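## Task

Pick up the milk bottle that sits on the cart and stand it upright on the supply shelving's second level (the lowest level counts as the first), directly behind the water bottle already on that level, meaning further back from the front edge. Every other item on that level must still be on it at the end, standing and not piled on one another. The robot must release the bottle and back away. If the milk bottle tips over or ends up leaning, the task fails. The result only counts if everything stays in place without the robot holding it.

## Robot and tools

Robot: a Hello Robot Stretch 3 in a physics simulation, with one arm. It has a two-wheeled base (0.33 m long, 0.34 m wide), a lift that moves the arm up and down a mast, a telescoping arm that reaches out to the robot's RIGHT side, and a wrist with yaw, pitch and roll plus a two-finger gripper. The arm cannot move the hand forward or back; to do that you drive the base. The base cannot strafe. Turning in place pivots about the point midway between the drive wheels, 0.05 m behind the front edge. With arm retracted and wrist folded, the sweep radius of a turn is 0.28 m; an unfolded, level wrist pokes beyond that circle. Loose objects may occasionally be nudged by outside forces.

Frames: the base frame has its origin on the floor between the drive wheels, x forward, y left, z up. hand_pose is reported in this frame, located where the closed fingertips meet; with all wrist joints at zero its x axis is up, y points back along the arm toward the mast, z toward the rear. Fingertip pads are round, 0.04 m across. The odometry frame is the base frame as it was at scene start; base_odometry counts wheel rotation only, so wheel slip shows up as travel. Heading runs -3.142 to 3.142, positive to the left.

execute_actions: argument actions is a list holding one action or none (empty just returns state and pictures). An action may contain base, joints, or both, plus optional contact_limits; its motions start at once and may finish at different times. base holds exactly one relative command: {"translate_m": d}, a straight offset from the current position in metres, -1 to 1, positive forward; or {"rotate_rad": d}, a turn in place in radians, -3.2 to 3.2, positive counter-clockwise (left). joints is a dictionary of absolute targets by name: lift_m 0 to 1.1 (arm height, m); arm_m 0 to 0.52 (extension, m); wrist_yaw_rad -1.345 to 4.42 (0 along the arm, positive toward the front, 3.0 folded over the base); wrist_pitch_rad -1.57 to 0.451 (0 level, negative tips fingers down); wrist_roll_rad -2.911 to 2.911 (0 fingers side by side and level); gripper_m -0.089 to 0.179 (larger is wider; actual fingertip gap is smaller by 0.007 near closed and 0.025 fully open, zero under 0.007); head_pan_rad -3.953 to 1.73 (0 forward, positive left, -1.57 looks along the arm); head_tilt_rad -1.53 to 0.419 (negative looks down). Done tolerances: lift and arm ±0.004, yaw and roll ±0.02, pitch ±0.05, gripper ±0.004, head ±0.02. An action lasts at most 15 s. Joints or base left out may keep driving toward an earlier target without this showing in the status. An unknown key or out-of-range number rejects the whole call with no motion. contact_limits takes only arm_m: an effort percentage (1 to 100) at which the arm motion halts with contact_stop (sign flips when retracting); smaller is softer, too small stops instantly, and values above the maximum are clipped. cameras picks head_camera, nav_camera, wrist_camera or all; omitted or null means all, [] means none.

wait: seconds 0 to 10; commands nothing and returns the same state and images. zoom_image: camera plus region [x0, y0, x1, y1] in pixels of that camera's latest full image, origin top-left, at most 504 by 504. finished_scene: scene number (1 or 2); irreversible, reports success and gives the next task. Replying with no tool call ends all remaining scenes. If resuming from a summary, first send an empty execute_actions to learn the current scene and task.

Result lines: base_status and joint_status tell how each motion of the last accepted action ended: done (for the base, wheels turned the commanded amount even if slipping), off_target (stopped short and may still push), contact_stop, time_out, torque_fault (old target dropped; it holds where it stopped unless slack or off). on_its_own covers uncommanded parts; its held at value is a target, not a position. After a contact_stop the arm or lift goes slack until commanded again; a loaded slack lift can sag, and closing fingers on a surface lifts it. Base, wrist and head never stop on contact. A wrist servo pushed hard for several seconds shuts off for 10 s. motor_effort is percent of maximum, positive toward larger joint values, peak in brackets; readings carry fixed bias and noise. A rest effort outside its range suggests contact or load. lidar_m: 12 distances, 30-degree sectors, 1st ahead, counter-clockwise (4th left, 7th behind, 10th right), plane 0.17 m high, range 0.15 to 12 m, blind to clear objects; low lift hides sectors 5, 6, 9, 10 partly. wrist_depth_mm (45 to 1000) and head_depth_mm (280 to 4000, sideways image) are 7 by 7 grids of median depth from top left, - for none. base_tilt in degrees, turned_by_wheels and turned_by_imu since last result.

Gripper: to hold, command below the object's width (lower squeezes harder, but a stall guard may let heavy items slip; resend a different value to squeeze again). To let go, command at least 0.02 above the contact value. Neither reading nor done proves a grasp; check images.

Avoid: folding or unfolding the wrist unless lift_m is within 0.32 to 0.95, pitch -0.4 and roll near 0; once folded, lift may drop to 0.25. With yaw below -0.4 keep pitch at -0.5 or lower. Base is fast (0.30 m/s, 1.9 rad/s) only with lift below 0.30, arm below 0.03, yaw above 2.54; otherwise 0.10 m/s and 0.63 rad/s. Pushing against something rigid with the gripper above about 0.45 m can tip the robot, more so with a raised limit or a second push; driving while hooked on something, or snagging furniture (especially reversing), can also tip it. Then undo the last move in small steps, pull the gripper free, and lower lift to about 0.2 if still leaning.

Each tool is called after "Request:" by a JSON object that holds its "fn" and its "kwargs", one argument or row to a line.

## Session

Request:
{"fn": "execute_actions", "kwargs": {
  "actions": []
}}

Scene clock: 0.00 s.
base_odometry: x=+0.000 y=+0.000 heading=+0.000 (m, m, rad; odometry frame)
turned_by_wheels: +0.000 (rad since the last result)
turned_by_imu: +0.000 (rad since the last result)
base_tilt: forward=-0.5 right=+0.4 (deg)
lidar_m: 1.12 1.56 1.62 1.90 2.00 2.28 1.91 2.11 2.14 2.08 2.13 1.16
head_depth_mm: 1442 1458 1468 1485 1490 1405 1297 / 1451 1460 1470 1482 1497 1254 1303 / 1446 1465 1475 1488 1505 1412 1315 / 1458 1468 1480 1490 1504 1513 1525 / 1450 1462 1478 1496 1506 1511 1529 / 1462 1466 1482 1493 1510 1524 1535 / 1460 1470 1485 1501 1511 1527 1537
base_status: not commanded
joint_positions: lift_m=+0.403 arm_m=+0.000 wrist_yaw_rad=+2.880 wrist_pitch_rad=-0.451 wrist_roll_rad=+0.000 gripper_m=+0.037 head_pan_rad=+0.000 head_tilt_rad=-0.003
joint_status: not commanded
motor_effort: left_wheel=+1 right_wheel=+0 lift_m=+28 arm_m=+0 wrist_yaw_rad=+1 wrist_pitch_rad=+6 wrist_roll_rad=+0 gripper_m=+0 head_pan_rad=+0 head_tilt_rad=+2 (%)
hand_pose: x=+0.0357 y=+0.0678 z=+0.4081 quat_wxyz=(+0.247, +0.704, +0.067, +0.663) (m; base frame)
wrist_depth_mm: - - - - - - - / - - - - - - - / - - - - - - - / 881 - 868 864 864 856 860 / 724 709 749 712 738 717 705 / 619 632 - 608 589 617 614 / 541 552 - 537 539 540 536
pictures: head_camera (sideways: a quarter turn clockwise sets it upright), nav_camera (sideways: a quarter turn counterclockwise sets it upright), wrist_camera
Images, in order (width x height): head_camera 896x504, nav_camera 672x504, wrist_camera 644x364.

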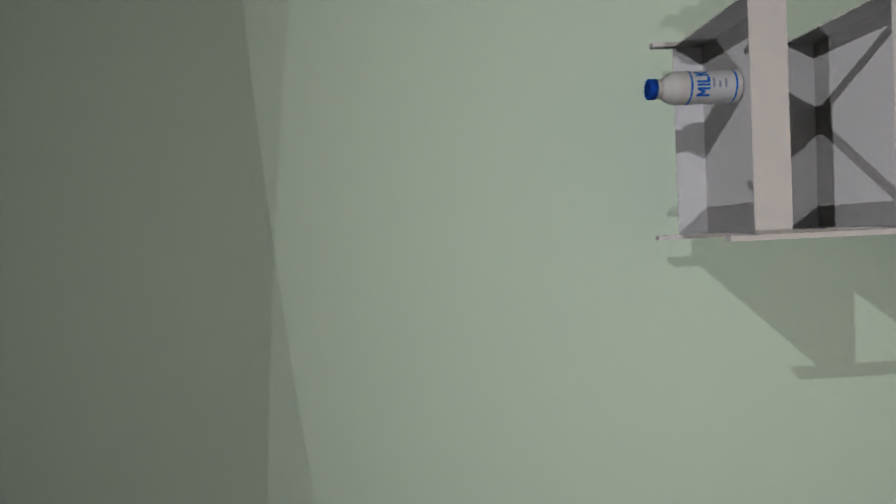

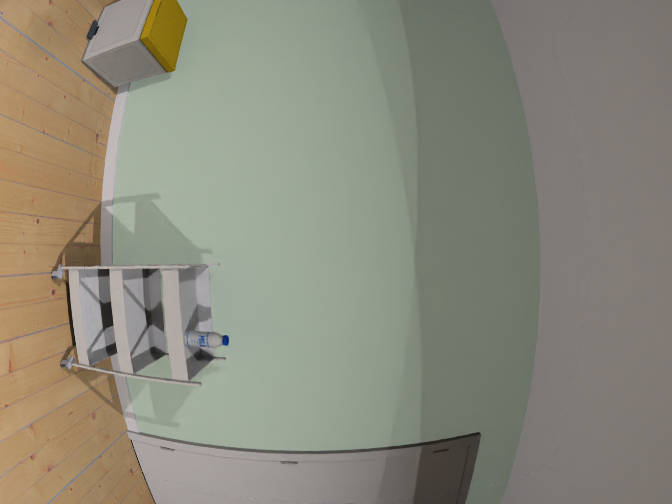

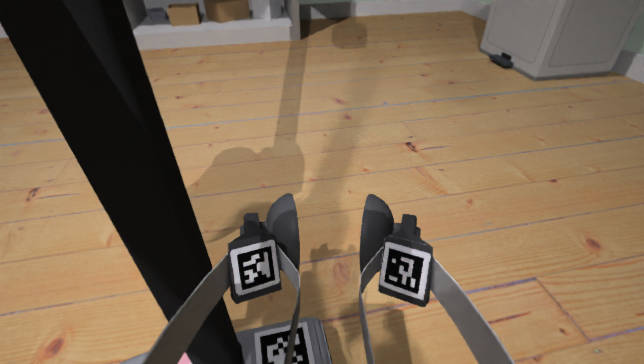

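Request:
{"fn": "execute_actions", "kwargs": {
  "actions": [
    {"joints":{"head_pan_rad":1.6,"head_tilt_rad":-0.35}}
  ],
  "cameras": ["head_camera","nav_camera"]
}}

Scene clock: 1.57 s.
base_odometry: x=+0.000 y=+0.000 heading=+0.000 (m, m, rad; odometry frame)
turned_by_wheels: +0.000 (rad since the last result)
turned_by_imu: +0.000 (rad since the last result)
base_tilt: forward=-0.5 right=+0.5 (deg)
lidar_m: 1.12 1.56 1.62 1.91 2.00 2.29 1.91 2.12 2.14 2.08 2.14 1.16
head_depth_mm: 1961 2123 2271 2464 2219 1672 1342 / 1949 2105 2273 2467 2234 1684 1346 / 1926 2073 2164 2151 2140 1694 1356 / 1935 2114 2198 2358 2170 1697 1363 / 1955 2101 2220 2385 2186 1713 1371 / 1953 2083 2050 2071 2171 1732 1381 / 1724 2075 2279 2506 2330 1771 1422
base_status: not commanded
joint_positions: lift_m=+0.403 arm_m=+0.000 wrist_yaw_rad=+2.880 wrist_pitch_rad=-0.451 wrist_roll_rad=+0.000 gripper_m=+0.037 head_pan_rad=+1.593 head_tilt_rad=-0.345
joint_status: all done
motor_effort: left_wheel=+1(1) right_wheel=+0(0) lift_m=+30(29) arm_m=+0(0) wrist_yaw_rad=+1(0) wrist_pitch_rad=+6(6) wrist_roll_rad=+0(0) gripper_m=+0(0) head_pan_rad=+3(27) head_tilt_rad=-2(25) (%)
hand_pose: x=+0.0357 y=+0.0678 z=+0.4081 quat_wxyz=(+0.247, +0.704, +0.067, +0.663) (m; base frame)
wrist_depth_mm: - - - - - - - / - - - - - - - / - - - - - - - / 863 - 874 883 879 850 852 / 727 715 755 726 737 717 715 / 615 623 - 613 587 625 607 / 539 548 - 532 537 535 534
pictures: head_camera (sideways: a quarter turn clockwise sets it upright), nav_camera (sideways: a quarter turn counterclockwise sets it upright)
Images, in order (width x height): head_camera 896x504, nav_camera 672x504.

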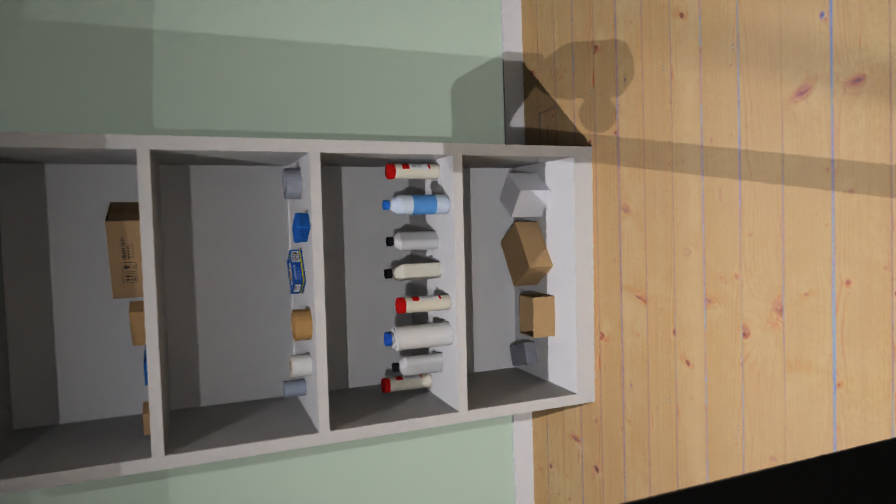

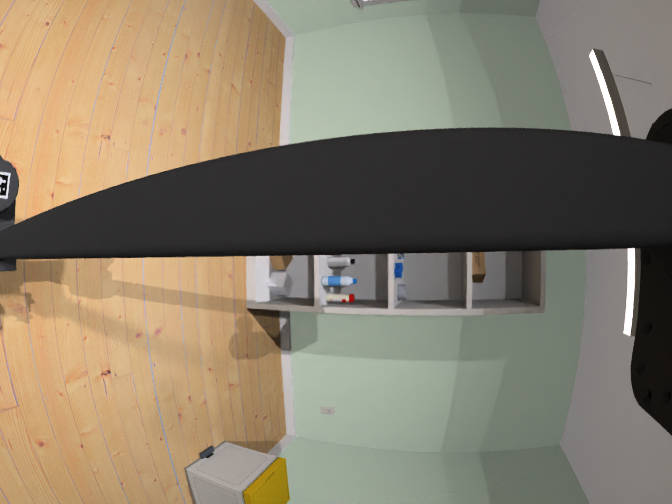

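Request:
{"fn": "zoom_image", "kwargs": {
  "camera": "head_camera",
  "region": [280,130,500,440]
}}

Region (280, 130, 500, 440) of head_camera's 896x504 image, scaled by 1.626, with more detail than that image has; it fills the left 358 columns of this view, and the rest is white.

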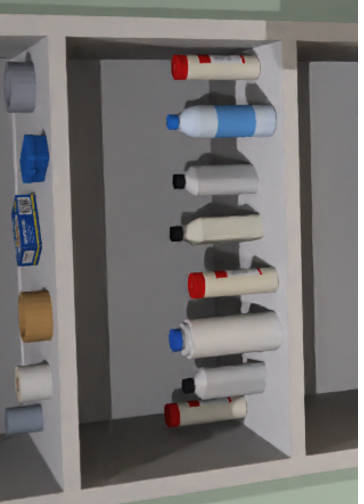

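Request:
{"fn": "execute_actions", "kwargs": {
  "actions": [
    {"base":{"rotate_rad":1.5},"joints":{"lift_m":0.27,"head_pan_rad":0,"head_tilt_rad":-0.6}}
  ],
  "cameras": []
}}

Request:
{"fn": "execute_actions", "kwargs": {
  "actions": [
    {"base":{"translate_m":1.0}}
  ],
  "cameras": []
}}

Request:
{"fn": "execute_actions", "kwargs": {
  "actions": [
    {"base":{"translate_m":0.33}}
  ],
  "cameras": ["head_camera"]
}}

Request:
{"fn": "execute_actions", "kwargs": {
  "actions": [
    {"base":{"rotate_rad":1.64},"joints":{"head_pan_rad":-1.57,"head_tilt_rad":-0.75}}
  ],
  "cameras": ["head_camera"]
}}

Scene clock: 6.20 s.
base_odometry: x=+0.000 y=+0.000 heading=+1.500 (m, m, rad; odometry frame)
turned_by_wheels: +1.500 (rad since the last result)
turned_by_imu: +1.510 (rad since the last result)
base_tilt: forward=-0.6 right=+0.5 (deg)
lidar_m: 1.91 2.00 2.34 1.91 2.28 2.19 2.08 2.28 1.18 1.12 1.59 1.56
head_depth_mm: 2000 2235 2519 2122 1662 1369 1167 / 1987 2229 2515 2128 1674 1380 1168 / 1911 2132 2447 2158 1690 1382 1177 / 1897 2130 2275 2176 1696 1390 1181 / 1891 2118 2285 2177 1701 1397 1182 / 1893 2097 2366 2160 1712 1405 1188 / 1851 1877 2082 2180 1718 1411 1194
base_status: done
joint_positions: lift_m=+0.271 arm_m=+0.000 wrist_yaw_rad=+2.880 wrist_pitch_rad=-0.452 wrist_roll_rad=+0.000 gripper_m=+0.037 head_pan_rad=+0.007 head_tilt_rad=-0.593
joint_status: all done
motor_effort: left_wheel=-1(5) right_wheel=+2(8) lift_m=+11(25) arm_m=+0(0) wrist_yaw_rad=+1(1) wrist_pitch_rad=+7(7) wrist_roll_rad=+0(0) gripper_m=+0(0) head_pan_rad=-2(27) head_tilt_rad=-3(22) (%)
hand_pose: x=+0.0356 y=+0.0676 z=+0.2759 quat_wxyz=(+0.247, +0.704, +0.068, +0.663) (m; base frame)
wrist_depth_mm: - - - - - - - / - - - - - - - / 810 - 818 812 795 804 800 / 654 - 647 641 634 638 642 / 536 536 558 553 555 531 534 / 475 - - 459 441 457 456 / - - - - 401 402 395
pictures: none
No camera images: the call's "cameras" was empty. Leave "cameras" out to get every camera's image.

Scene clock: 11.30 s.
base_odometry: x=+0.071 y=+0.997 heading=+1.500 (m, m, rad; odometry frame)
turned_by_wheels: +0.000 (rad since the last result)
turned_by_imu: +0.001 (rad since the last result)
base_tilt: forward=-0.6 right=+0.5 (deg)
lidar_m: 0.91 1.11 1.87 2.26 2.33 2.73 3.09 1.61 1.46 1.08 1.11 1.44
head_depth_mm: 1139 1276 1450 1669 1665 1371 1165 / 749 840 1390 1630 1675 1379 1170 / 1050 985 1086 1150 1446 1384 1173 / 1093 1159 1376 1185 1502 1384 1178 / 1087 1155 1364 1203 1509 1385 1182 / 1085 1144 1359 1199 1535 1396 1190 / 1075 1142 1360 1131 1528 1389 1195
base_status: done
joint_positions: lift_m=+0.271 arm_m=+0.000 wrist_yaw_rad=+2.880 wrist_pitch_rad=-0.452 wrist_roll_rad=+0.000 gripper_m=+0.037 head_pan_rad=+0.007 head_tilt_rad=-0.594
joint_status: not commanded
motor_effort: left_wheel=-1(6) right_wheel=+2(8) lift_m=+11(11) arm_m=+0(0) wrist_yaw_rad=+0(0) wrist_pitch_rad=+7(7) wrist_roll_rad=+0(0) gripper_m=+0(0) head_pan_rad=-2(2) head_tilt_rad=-3(3) (%)
hand_pose: x=+0.0356 y=+0.0676 z=+0.2758 quat_wxyz=(+0.247, +0.704, +0.068, +0.663) (m; base frame)
wrist_depth_mm: - - - - - - 890 / - - - - - - 899 / 837 - 819 801 789 794 789 / 661 - 650 638 640 645 629 / 540 532 554 550 551 531 530 / 477 - - 460 437 455 457 / - - - - 399 399 398
pictures: none
No camera images: the call's "cameras" was empty. Leave "cameras" out to get every camera's image.

Scene clock: 14.13 s.
base_odometry: x=+0.094 y=+1.327 heading=+1.500 (m, m, rad; odometry frame)
turned_by_wheels: +0.000 (rad since the last result)
turned_by_imu: +0.000 (rad since the last result)
base_tilt: forward=-0.6 right=+0.4 (deg)
lidar_m: 0.63 0.74 0.87 2.28 2.34 2.99 3.42 1.69 1.56 1.06 1.54 0.58
head_depth_mm: 448 494 582 1231 1485 1373 1165 / 607 634 635 660 804 986 1145 / 813 898 682 1098 936 1139 1147 / 812 908 718 1151 916 1214 1136 / 811 902 636 1152 949 1212 1136 / 804 895 710 1156 948 1221 1144 / 801 895 701 1155 957 903 1141
base_status: done
joint_positions: lift_m=+0.271 arm_m=+0.000 wrist_yaw_rad=+2.880 wrist_pitch_rad=-0.452 wrist_roll_rad=+0.000 gripper_m=+0.037 head_pan_rad=+0.007 head_tilt_rad=-0.594
joint_status: not commanded
motor_effort: left_wheel=-1(6) right_wheel=+3(7) lift_m=+10(12) arm_m=+0(0) wrist_yaw_rad=+0(0) wrist_pitch_rad=+7(7) wrist_roll_rad=+0(0) gripper_m=+0(0) head_pan_rad=-2(3) head_tilt_rad=-3(3) (%)
hand_pose: x=+0.0356 y=+0.0676 z=+0.2758 quat_wxyz=(+0.247, +0.704, +0.068, +0.663) (m; base frame)
wrist_depth_mm: - - - - - 792 872 / - - - - - 850 699 / 803 - 813 800 811 735 635 / 657 - 649 633 651 638 563 / 542 525 557 552 547 534 527 / 475 - - 462 443 458 454 / - - - - 402 400 399
pictures: head_camera (sideways: a quarter turn clockwise sets it upright)
Images, in order (width x height): head_camera 896x504.

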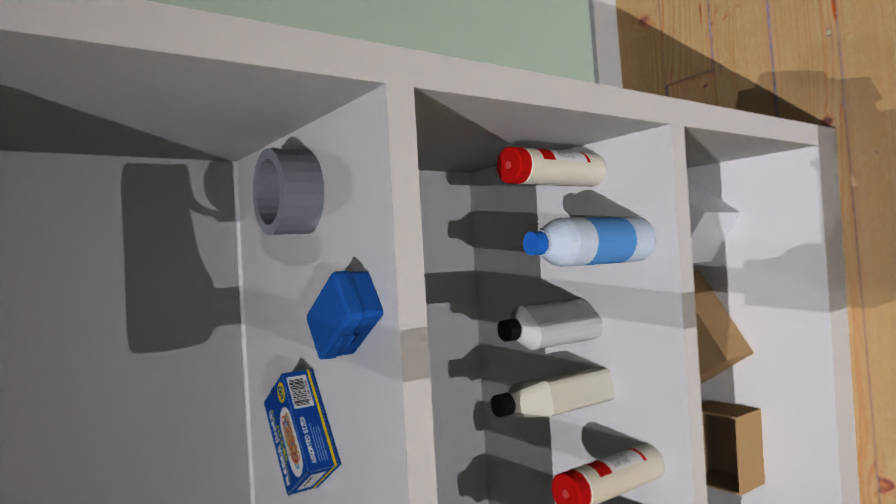

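Scene clock: 16.43 s.
base_odometry: x=+0.094 y=+1.327 heading=+3.140 (m, m, rad; odometry frame)
turned_by_wheels: +1.640 (rad since the last result)
turned_by_imu: +1.649 (rad since the last result)
base_tilt: forward=-0.6 right=+0.5 (deg)
lidar_m: 2.28 2.29 2.99 3.41 1.69 1.09 1.07 1.44 0.58 0.71 0.77 0.86
head_depth_mm: 572 577 592 1280 1478 1266 1107 / 814 666 750 862 924 1220 1109 / 834 677 1113 1029 947 1231 1112 / 837 729 1116 1036 955 1237 1118 / 837 701 608 985 962 1232 1120 / 839 680 614 1050 963 1239 1124 / 842 750 619 1025 945 1251 1130
base_status: done
joint_positions: lift_m=+0.271 arm_m=+0.000 wrist_yaw_rad=+2.880 wrist_pitch_rad=-0.452 wrist_roll_rad=+0.000 gripper_m=+0.037 head_pan_rad=-1.563 head_tilt_rad=-0.741
joint_status: all done
motor_effort: left_wheel=-1(7) right_wheel=+3(9) lift_m=+11(11) arm_m=+0(0) wrist_yaw_rad=+0(0) wrist_pitch_rad=+7(7) wrist_roll_rad=+0(0) gripper_m=+0(0) head_pan_rad=-2(26) head_tilt_rad=-4(19) (%)
hand_pose: x=+0.0356 y=+0.0676 z=+0.2758 quat_wxyz=(+0.247, +0.704, +0.068, +0.663) (m; base frame)
wrist_depth_mm: - - - - - - - / - - - - - - - / 815 - 805 795 803 796 795 / 652 - 648 646 650 634 634 / 541 522 559 552 547 538 539 / 473 - - 462 437 453 454 / - - - - 404 396 400
pictures: head_camera (sideways: a quarter turn clockwise sets it upright)
Images, in order (width x height): head_camera 896x504.

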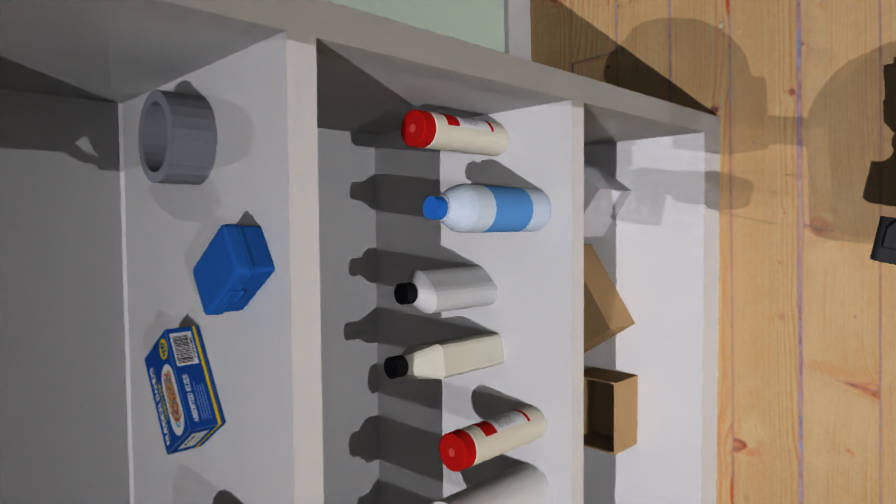

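Request:
{"fn": "execute_actions", "kwargs": {
  "actions": [
    {"joints":{"lift_m":0.45,"wrist_pitch_rad":-0.4}}
  ],
  "cameras": []
}}

Request:
{"fn": "execute_actions", "kwargs": {
  "actions": [
    {"joints":{"lift_m":0.56,"wrist_yaw_rad":0}}
  ],
  "cameras": []
}}

Request:
{"fn": "execute_actions", "kwargs": {
  "actions": [
    {"joints":{"wrist_pitch_rad":0,"gripper_m":0.13}}
  ],
  "cameras": ["head_camera","wrist_camera"]
}}

Scene clock: 19.03 s.
base_odometry: x=+0.094 y=+1.327 heading=+3.140 (m, m, rad; odometry frame)
turned_by_wheels: +0.000 (rad since the last result)
turned_by_imu: +0.000 (rad since the last result)
base_tilt: forward=-0.6 right=+0.5 (deg)
lidar_m: 2.28 2.29 2.99 3.41 1.69 1.09 1.06 1.43 0.58 0.71 0.77 0.87
head_depth_mm: 572 577 592 1278 1480 1267 1107 / 816 666 750 860 924 1223 1127 / 834 677 1113 1031 948 1227 1129 / 834 728 1120 1038 953 1235 1142 / 836 701 609 986 959 1238 1122 / 839 679 614 1050 961 1239 1126 / 842 749 619 1026 945 1253 1131
base_status: not commanded
joint_positions: lift_m=+0.449 arm_m=+0.000 wrist_yaw_rad=+2.880 wrist_pitch_rad=-0.418 wrist_roll_rad=+0.000 gripper_m=+0.037 head_pan_rad=-1.563 head_tilt_rad=-0.741
joint_status: all done
motor_effort: left_wheel=-1(1) right_wheel=+2(3) lift_m=+40(46) arm_m=+0(0) wrist_yaw_rad=+0(0) wrist_pitch_rad=+9(9) wrist_roll_rad=+1(0) gripper_m=+0(0) head_pan_rad=-2(2) head_tilt_rad=-4(4) (%)
hand_pose: x=+0.0367 y=+0.0718 z=+0.4619 quat_wxyz=(+0.236, +0.705, +0.056, +0.667) (m; base frame)
wrist_depth_mm: - - - - - - - / - - - - - - - / - - - - - - - / - - 990 987 966 966 996 / 844 - 838 821 864 830 810 / 703 700 - 683 665 680 681 / 609 602 606 604 594 599 594
pictures: none
No camera images: the call's "cameras" was empty. Leave "cameras" out to get every camera's image.

Scene clock: 21.50 s.
base_odometry: x=+0.094 y=+1.327 heading=+3.140 (m, m, rad; odometry frame)
turned_by_wheels: +0.000 (rad since the last result)
turned_by_imu: +0.000 (rad since the last result)
base_tilt: forward=-0.6 right=+0.4 (deg)
lidar_m: 2.28 2.29 2.98 3.41 1.70 1.09 1.07 1.44 0.58 0.71 0.77 0.87
head_depth_mm: 572 578 592 1271 1475 1266 1123 / 814 665 749 861 923 1228 1156 / 833 677 1113 1032 951 1243 - / 835 726 1120 1034 956 1255 1104 / 838 702 609 986 960 1237 1125 / 840 679 614 1049 963 1241 1126 / 841 748 619 1025 943 1251 1129
base_status: not commanded
joint_positions: lift_m=+0.559 arm_m=+0.000 wrist_yaw_rad=+0.004 wrist_pitch_rad=-0.417 wrist_roll_rad=+0.000 gripper_m=+0.037 head_pan_rad=-1.563 head_tilt_rad=-0.741
joint_status: all done
motor_effort: left_wheel=-2(1) right_wheel=+2(2) lift_m=+40(41) arm_m=+0(0) wrist_yaw_rad=-4(3) wrist_pitch_rad=+8(9) wrist_roll_rad=+0(0) gripper_m=+0(0) head_pan_rad=-3(2) head_tilt_rad=-4(4) (%)
hand_pose: x=-0.0207 y=-0.3694 z=+0.5721 quat_wxyz=(+0.692, +0.148, -0.691, -0.146) (m; base frame)
wrist_depth_mm: 357 666 434 436 397 373 273 / 401 426 448 395 411 370 735 / 376 372 358 347 345 333 825 / 778 975 986 929 870 386 953 / 774 830 806 767 605 467 948 / 720 748 727 724 691 811 805 / 680 673 667 642 616 716 716
pictures: none
No camera images: the call's "cameras" was empty. Leave "cameras" out to get every camera's image.

Scene clock: 22.90 s.
base_odometry: x=+0.094 y=+1.327 heading=+3.140 (m, m, rad; odometry frame)
turned_by_wheels: +0.000 (rad since the last result)
turned_by_imu: +0.000 (rad since the last result)
base_tilt: forward=-0.5 right=+0.5 (deg)
lidar_m: 2.28 2.30 2.98 3.42 1.69 1.09 1.06 1.43 0.58 0.71 0.77 0.86
head_depth_mm: 573 577 592 1277 1480 1267 1127 / 814 666 751 861 922 1224 1153 / 836 677 1120 1032 926 1227 - / 835 726 1119 1034 952 1235 1114 / 838 701 609 988 960 1234 1126 / 840 679 615 1047 962 1246 1128 / 842 748 619 1026 944 1249 1130
base_status: not commanded
joint_positions: lift_m=+0.559 arm_m=+0.000 wrist_yaw_rad=+0.004 wrist_pitch_rad=-0.022 wrist_roll_rad=+0.000 gripper_m=+0.130 head_pan_rad=-1.563 head_tilt_rad=-0.741
joint_status: all done
motor_effort: left_wheel=-1(1) right_wheel=+2(2) lift_m=+40(40) arm_m=+0(0) wrist_yaw_rad=-3(3) wrist_pitch_rad=+11(11) wrist_roll_rad=+0(0) gripper_m=+0(96) head_pan_rad=-3(3) head_tilt_rad=-4(4) (%)
hand_pose: x=-0.0205 y=-0.4006 z=+0.6683 quat_wxyz=(+0.707, +0.009, -0.707, -0.007) (m; base frame)
wrist_depth_mm: 745 739 729 713 704 374 271 / 760 773 784 749 714 370 282 / 400 801 758 486 569 368 749 / 409 736 482 489 439 367 780 / 429 422 490 437 439 317 820 / 384 - 363 365 358 - 837 / 718 902 908 879 730 342 887
pictures: head_camera (sideways: a quarter turn clockwise sets it upright), wrist_camera
Images, in order (width x height): head_camera 896x504, wrist_camera 644x364.

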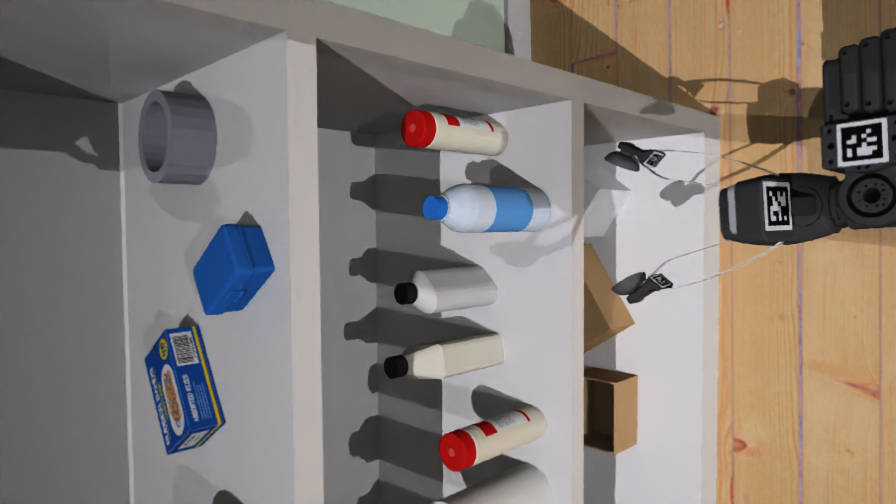

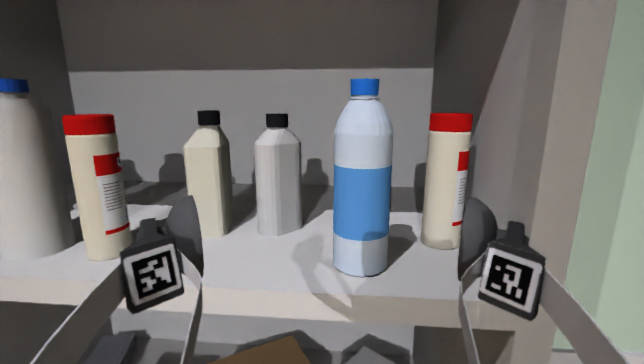

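Request:
{"fn": "execute_actions", "kwargs": {
  "actions": [
    {"joints":{"wrist_yaw_rad":-0.08,"arm_m":0.15}}
  ],
  "cameras": ["head_camera","wrist_camera"]
}}

Scene clock: 25.43 s.
base_odometry: x=+0.094 y=+1.327 heading=+3.140 (m, m, rad; odometry frame)
turned_by_wheels: +0.000 (rad since the last result)
turned_by_imu: +0.000 (rad since the last result)
base_tilt: forward=-0.5 right=+0.4 (deg)
lidar_m: 2.28 2.30 2.99 3.41 1.70 1.09 1.07 1.44 0.58 0.72 0.77 0.86
head_depth_mm: 572 577 591 1277 1476 1272 1120 / 815 664 751 859 924 - 1112 / 834 676 1119 1032 902 - 1116 / 834 727 1119 1038 927 1230 1118 / 838 701 609 984 960 1234 1125 / 840 679 614 1049 964 1242 1123 / 841 748 619 1021 944 1247 1130
base_status: not commanded
joint_positions: lift_m=+0.559 arm_m=+0.150 wrist_yaw_rad=-0.078 wrist_pitch_rad=-0.021 wrist_roll_rad=+0.000 gripper_m=+0.130 head_pan_rad=-1.563 head_tilt_rad=-0.741
joint_status: all done
motor_effort: left_wheel=-1(1) right_wheel=+3(2) lift_m=+40(40) arm_m=+3(2) wrist_yaw_rad=-3(5) wrist_pitch_rad=+10(11) wrist_roll_rad=+0(0) gripper_m=+0(0) head_pan_rad=-3(3) head_tilt_rad=-4(4) (%)
hand_pose: x=-0.0413 y=-0.5496 z=+0.6685 quat_wxyz=(+0.707, -0.020, -0.707, -0.035) (m; base frame)
wrist_depth_mm: 572 577 565 574 556 310 205 / 593 599 597 586 584 310 205 / 621 614 610 202 553 280 204 / 642 338 329 202 295 284 204 / 488 317 346 211 325 270 204 / 360 - 345 220 325 - 200 / 288 280 280 229 283 269 190
pictures: head_camera (sideways: a quarter turn clockwise sets it upright), wrist_camera
Images, in order (width x height): head_camera 896x504, wrist_camera 644x364.

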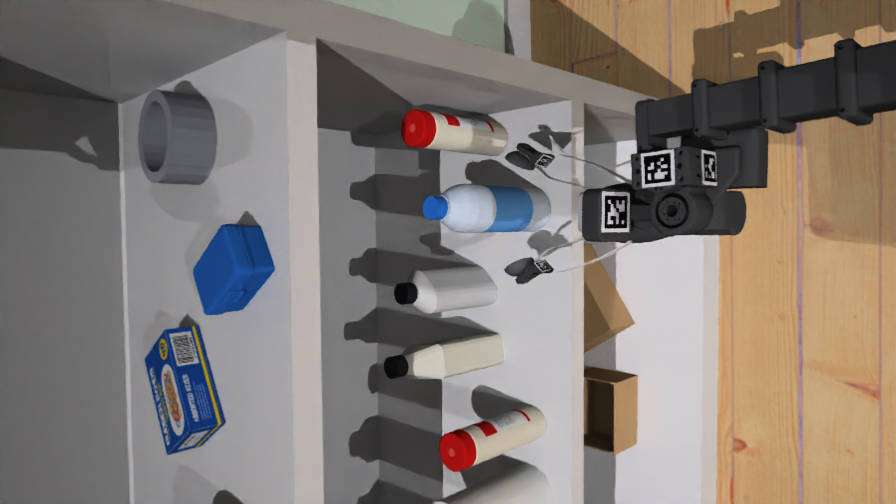

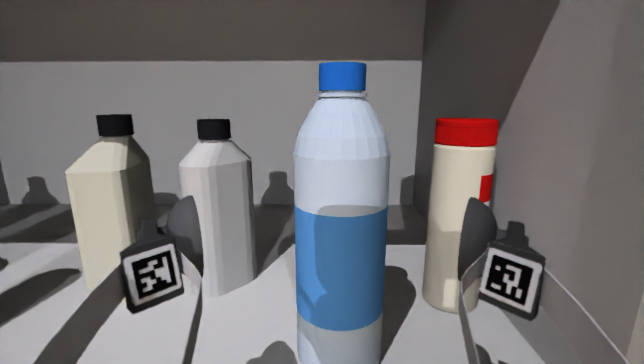

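Request:
{"fn": "execute_actions", "kwargs": {
  "actions": [
    {"base":{"translate_m":-0.006},"joints":{"arm_m":0.24}}
  ],
  "cameras": ["wrist_camera"]
}}

Request:
{"fn": "execute_actions", "kwargs": {
  "actions": [
    {"joints":{"gripper_m":0.02}}
  ],
  "cameras": ["wrist_camera"]
}}

Request:
{"fn": "execute_actions", "kwargs": {
  "actions": [
    {"joints":{"lift_m":0.585}}
  ],
  "cameras": ["head_camera","wrist_camera"]
}}

Scene clock: 27.47 s.
base_odometry: x=+0.100 y=+1.327 heading=+3.139 (m, m, rad; odometry frame)
turned_by_wheels: +0.000 (rad since the last result)
turned_by_imu: +0.000 (rad since the last result)
base_tilt: forward=-0.6 right=+0.5 (deg)
lidar_m: 2.28 2.30 3.00 3.41 1.69 1.09 1.06 1.44 0.58 0.71 0.75 0.87
head_depth_mm: 552 557 592 1313 1475 1268 1123 / 802 669 723 861 915 - 1101 / 833 672 1116 1003 925 1228 1116 / 834 726 1118 1036 956 1234 1117 / 837 701 609 987 960 1238 1124 / 839 679 613 1016 964 1240 1122 / 841 714 619 1055 942 1249 1130
base_status: done
joint_positions: lift_m=+0.559 arm_m=+0.240 wrist_yaw_rad=-0.078 wrist_pitch_rad=-0.021 wrist_roll_rad=+0.000 gripper_m=+0.130 head_pan_rad=-1.563 head_tilt_rad=-0.741
joint_status: all done
motor_effort: left_wheel=-1(5) right_wheel=+2(5) lift_m=+40(40) arm_m=+3(4) wrist_yaw_rad=-3(2) wrist_pitch_rad=+10(10) wrist_roll_rad=+0(0) gripper_m=+0(0) head_pan_rad=-2(2) head_tilt_rad=-4(4) (%)
hand_pose: x=-0.0413 y=-0.6396 z=+0.6685 quat_wxyz=(+0.707, -0.020, -0.707, -0.035) (m; base frame)
wrist_depth_mm: 488 484 487 482 489 306 202 / 508 515 507 117 485 308 203 / 518 525 528 113 432 212 193 / 246 229 542 108 115 194 193 / 236 293 437 111 117 196 202 / 234 - 280 115 124 - 198 / 234 257 270 121 134 218 188
pictures: wrist_camera
Images, in order (width x height): wrist_camera 644x364.

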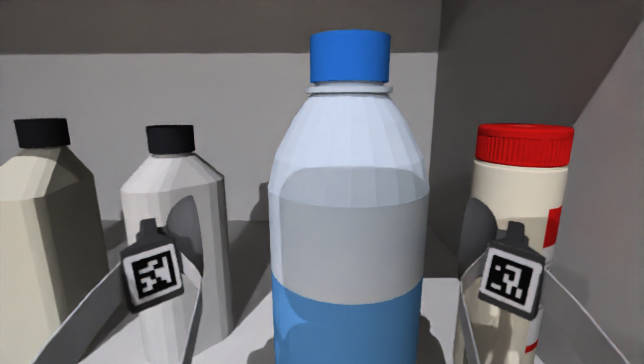

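Scene clock: 29.07 s.
base_odometry: x=+0.100 y=+1.327 heading=+3.139 (m, m, rad; odometry frame)
turned_by_wheels: +0.000 (rad since the last result)
turned_by_imu: +0.000 (rad since the last result)
base_tilt: forward=-0.5 right=+0.4 (deg)
lidar_m: 2.29 2.30 2.99 3.43 1.69 1.08 1.06 1.43 0.58 0.71 0.75 0.87
head_depth_mm: 553 556 591 1312 1478 1261 1120 / 803 669 724 861 916 - 1101 / 834 673 1115 1046 - 1228 1117 / 834 728 1117 1023 955 1231 1120 / 835 701 609 987 959 1240 1121 / 840 678 614 1020 965 1240 1126 / 842 715 619 1057 943 1250 1132
base_status: not commanded
joint_positions: lift_m=+0.559 arm_m=+0.240 wrist_yaw_rad=-0.086 wrist_pitch_rad=-0.015 wrist_roll_rad=+0.000 gripper_m=+0.021 head_pan_rad=-1.563 head_tilt_rad=-0.741
joint_status: all done
motor_effort: left_wheel=-3(3) right_wheel=+5(4) lift_m=+40(40) arm_m=+3(3) wrist_yaw_rad=+5(5) wrist_pitch_rad=+7(10) wrist_roll_rad=+0(0) gripper_m=-28(100) head_pan_rad=-2(2) head_tilt_rad=-4(4) (%)
hand_pose: x=-0.0434 y=-0.6396 z=+0.6701 quat_wxyz=(+0.706, -0.025, -0.706, -0.036) (m; base frame)
wrist_depth_mm: 487 488 486 486 484 298 198 / 510 503 510 112 507 299 199 / 521 517 521 108 466 207 199 / 250 233 247 104 421 195 196 / 242 231 124 106 112 201 199 / 239 299 250 110 116 208 198 / 240 266 261 115 247 222 199
pictures: wrist_camera
Images, in order (width x height): wrist_camera 644x364.

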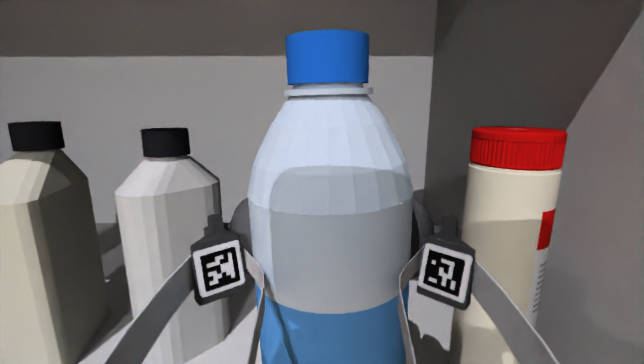

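Scene clock: 30.07 s.
base_odometry: x=+0.100 y=+1.327 heading=+3.139 (m, m, rad; odometry frame)
turned_by_wheels: +0.000 (rad since the last result)
turned_by_imu: +0.000 (rad since the last result)
base_tilt: forward=-0.5 right=+0.5 (deg)
lidar_m: 2.28 2.30 2.99 3.42 1.69 1.09 1.06 1.44 0.58 0.72 0.75 0.87
head_depth_mm: 554 557 592 1309 1470 1265 1113 / 802 668 727 861 899 - 1100 / 833 673 1115 1047 - 1229 1110 / 835 727 1116 1007 956 1235 1119 / 835 701 608 989 961 1233 1124 / 839 678 614 1017 963 1241 1122 / 841 716 619 1056 941 1252 1128
base_status: not commanded
joint_positions: lift_m=+0.584 arm_m=+0.240 wrist_yaw_rad=-0.083 wrist_pitch_rad=-0.061 wrist_roll_rad=+0.000 gripper_m=+0.025 head_pan_rad=-1.563 head_tilt_rad=-0.741
joint_status: all done
motor_effort: left_wheel=-1(2) right_wheel=+4(5) lift_m=+44(46) arm_m=+3(3) wrist_yaw_rad=+3(4) wrist_pitch_rad=+29(32) wrist_roll_rad=+0(0) gripper_m=-25(28) head_pan_rad=-3(2) head_tilt_rad=-4(4) (%)
hand_pose: x=-0.0427 y=-0.6382 z=+0.6833 quat_wxyz=(+0.706, -0.008, -0.707, -0.051) (m; base frame)
wrist_depth_mm: 485 481 487 472 478 302 200 / 501 515 501 113 498 303 200 / 528 525 519 109 477 263 200 / 258 238 248 104 427 197 196 / 239 234 122 106 113 204 200 / 238 293 195 111 118 210 201 / 245 261 272 115 248 229 201
pictures: head_camera (sideways: a quarter turn clockwise sets it upright), wrist_camera
Images, in order (width x height): head_camera 896x504, wrist_camera 644x364.

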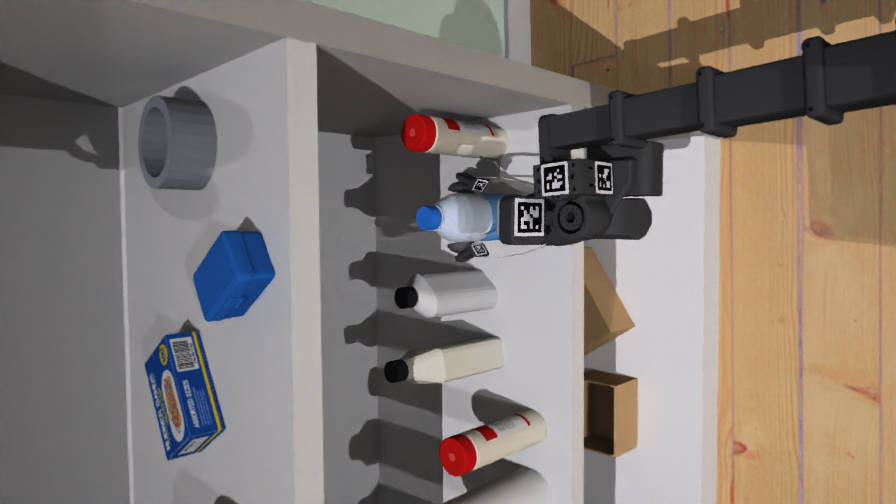

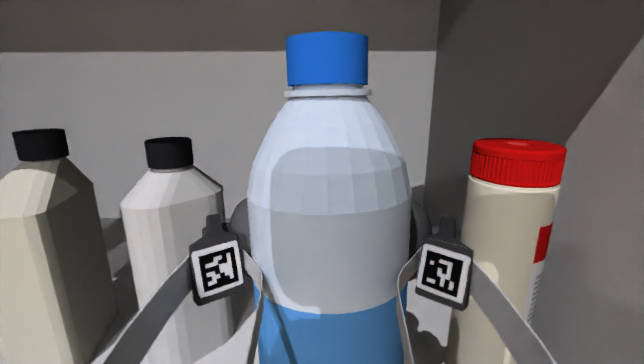

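Request:
{"fn": "execute_actions", "kwargs": {
  "actions": [
    {"base":{"translate_m":0.18},"joints":{"lift_m":0.595,"arm_m":0.23}}
  ],
  "cameras": ["head_camera"]
}}

Request:
{"fn": "execute_actions", "kwargs": {
  "actions": [
    {"joints":{"lift_m":0.562}}
  ],
  "cameras": []
}}

Request:
{"fn": "execute_actions", "kwargs": {
  "actions": [
    {"joints":{"gripper_m":0.12}}
  ],
  "cameras": ["head_camera","wrist_camera"]
}}

Scene clock: 33.13 s.
base_odometry: x=-0.080 y=+1.327 heading=+3.139 (m, m, rad; odometry frame)
turned_by_wheels: +0.000 (rad since the last result)
turned_by_imu: -0.001 (rad since the last result)
base_tilt: forward=-0.6 right=+0.5 (deg)
lidar_m: 2.10 2.15 2.86 3.40 1.80 1.71 1.24 1.44 0.66 0.71 0.75 1.53
head_depth_mm: 836 672 994 994 941 1215 1114 / 840 627 1120 1056 922 1221 1090 / 839 694 1126 929 - 1229 1114 / 845 673 1129 997 955 1234 1117 / 844 716 1129 1044 938 1240 1122 / 846 647 1133 864 940 1248 1125 / 849 709 1002 996 969 1247 1129
base_status: done
joint_positions: lift_m=+0.594 arm_m=+0.230 wrist_yaw_rad=-0.082 wrist_pitch_rad=-0.062 wrist_roll_rad=+0.000 gripper_m=+0.031 head_pan_rad=-1.563 head_tilt_rad=-0.741
joint_status: all done
on_its_own: gripper_m is held at +0.030, not at your +0.020, by its stall guard, which is not easing now
motor_effort: left_wheel=-1(3) right_wheel=+2(6) lift_m=+44(45) arm_m=-3(3) wrist_yaw_rad=+2(3) wrist_pitch_rad=+30(30) wrist_roll_rad=+0(0) gripper_m=-22(24) head_pan_rad=-2(2) head_tilt_rad=-4(4) (%)
hand_pose: x=-0.0424 y=-0.6286 z=+0.6929 quat_wxyz=(+0.706, -0.007, -0.707, -0.051) (m; base frame)
wrist_depth_mm: 507 500 503 492 497 495 421 / 520 527 526 113 516 524 421 / 547 550 539 109 538 541 420 / 174 576 564 105 249 559 421 / 153 491 122 106 113 528 422 / 156 371 244 111 118 406 380 / 161 286 295 115 287 308 307
pictures: head_camera (sideways: a quarter turn clockwise sets it upright)
Images, in order (width x height): head_camera 896x504.

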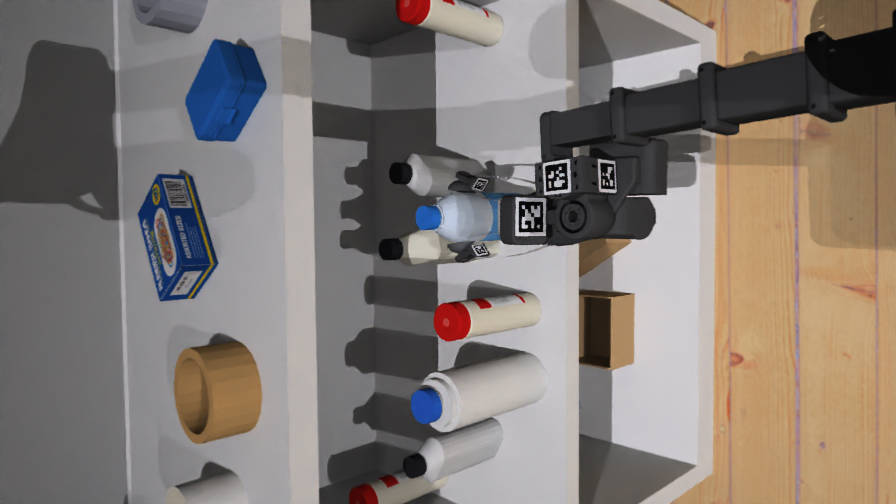

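Scene clock: 34.23 s.
base_odometry: x=-0.080 y=+1.327 heading=+3.139 (m, m, rad; odometry frame)
turned_by_wheels: +0.000 (rad since the last result)
turned_by_imu: +0.000 (rad since the last result)
base_tilt: forward=-0.5 right=+0.5 (deg)
lidar_m: 2.10 2.15 2.87 3.40 1.80 1.71 1.24 1.44 0.67 0.71 0.75 1.54
head_depth_mm: 837 672 993 991 938 1214 1126 / 839 628 1122 1055 933 1245 1114 / 842 693 1124 946 927 1228 1118 / 846 673 1129 981 957 1234 1117 / 844 716 1132 1043 936 1242 1123 / 849 648 1136 864 940 1244 1125 / 849 710 1004 998 967 1245 1131
base_status: not commanded
joint_positions: lift_m=+0.563 arm_m=+0.230 wrist_yaw_rad=-0.082 wrist_pitch_rad=-0.029 wrist_roll_rad=+0.000 gripper_m=+0.031 head_pan_rad=-1.563 head_tilt_rad=-0.741
joint_status: all done
on_its_own: gripper_m is held at +0.030, not at your +0.020, by its stall guard, which is not easing now
motor_effort: left_wheel=-1(1) right_wheel=+2(3) lift_m=+11(42) arm_m=-2(3) wrist_yaw_rad=+2(2) wrist_pitch_rad=+14(30) wrist_roll_rad=+0(0) gripper_m=-23(22) head_pan_rad=-2(2) head_tilt_rad=-4(4) (%)
hand_pose: x=-0.0425 y=-0.6297 z=+0.6699 quat_wxyz=(+0.706, -0.019, -0.707, -0.040) (m; base frame)
wrist_depth_mm: 507 502 501 500 501 498 421 / 529 524 523 114 523 520 421 / 539 543 539 109 535 541 424 / 149 560 562 105 239 564 422 / 151 465 122 106 112 494 424 / 155 342 227 111 118 371 358 / 158 258 271 115 261 281 282
pictures: none
No camera images: the call's "cameras" was empty. Leave "cameras" out to get every camera's image.

Scene clock: 35.60 s.
base_odometry: x=-0.080 y=+1.327 heading=+3.139 (m, m, rad; odometry frame)
turned_by_wheels: +0.000 (rad since the last result)
turned_by_imu: +0.000 (rad since the last result)
base_tilt: forward=-0.5 right=+0.5 (deg)
lidar_m: 2.10 2.15 2.87 3.40 1.80 1.71 1.24 1.44 0.66 0.71 0.75 1.53
head_depth_mm: 838 671 991 994 939 1219 1122 / 839 627 1122 1057 933 1245 1112 / 839 694 1124 938 924 1227 1112 / 843 674 1126 980 959 1232 1116 / 845 718 1131 1047 936 1243 1119 / 848 647 1136 865 944 1243 1124 / 847 711 999 997 970 1241 1127
base_status: not commanded
joint_positions: lift_m=+0.563 arm_m=+0.230 wrist_yaw_rad=-0.082 wrist_pitch_rad=-0.022 wrist_roll_rad=+0.000 gripper_m=+0.120 head_pan_rad=-1.563 head_tilt_rad=-0.741
joint_status: all done
motor_effort: left_wheel=-1(1) right_wheel=+3(3) lift_m=+12(12) arm_m=-2(2) wrist_yaw_rad=+1(3) wrist_pitch_rad=+11(14) wrist_roll_rad=+0(0) gripper_m=+0(95) head_pan_rad=-3(3) head_tilt_rad=-4(4) (%)
hand_pose: x=-0.0425 y=-0.6299 z=+0.6717 quat_wxyz=(+0.706, -0.021, -0.706, -0.037) (m; base frame)
wrist_depth_mm: 508 506 510 500 496 500 420 / 526 523 523 111 520 522 425 / 541 548 541 109 248 542 422 / 149 566 560 103 114 555 423 / 152 520 236 104 111 522 424 / 154 177 339 108 119 - 364 / 155 274 274 113 197 284 285
pictures: head_camera (sideways: a quarter turn clockwise sets it upright), wrist_camera
Images, in order (width x height): head_camera 896x504, wrist_camera 644x364.

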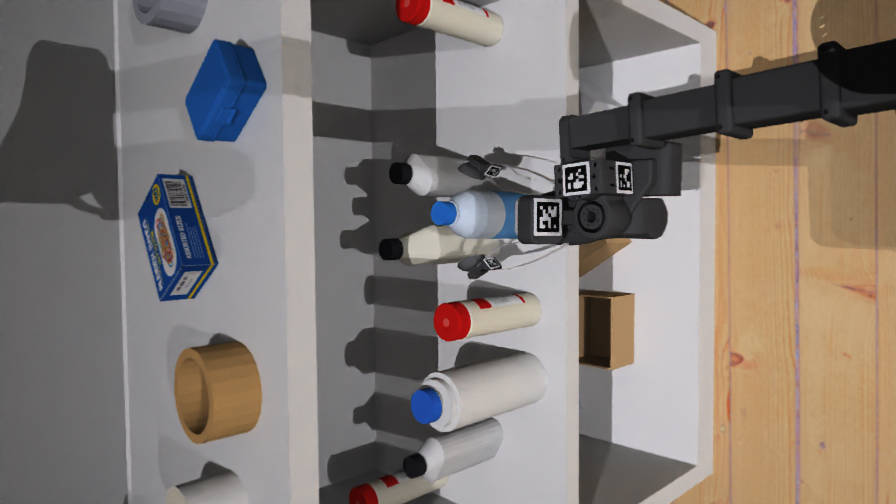

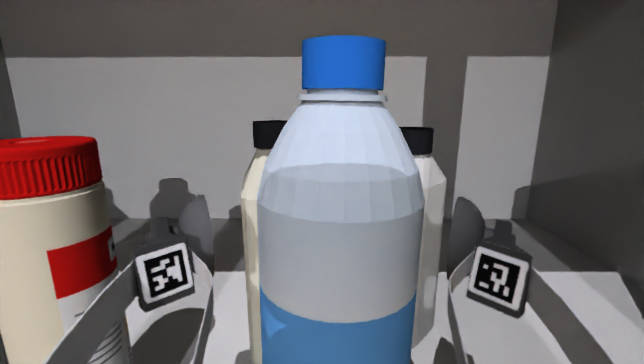

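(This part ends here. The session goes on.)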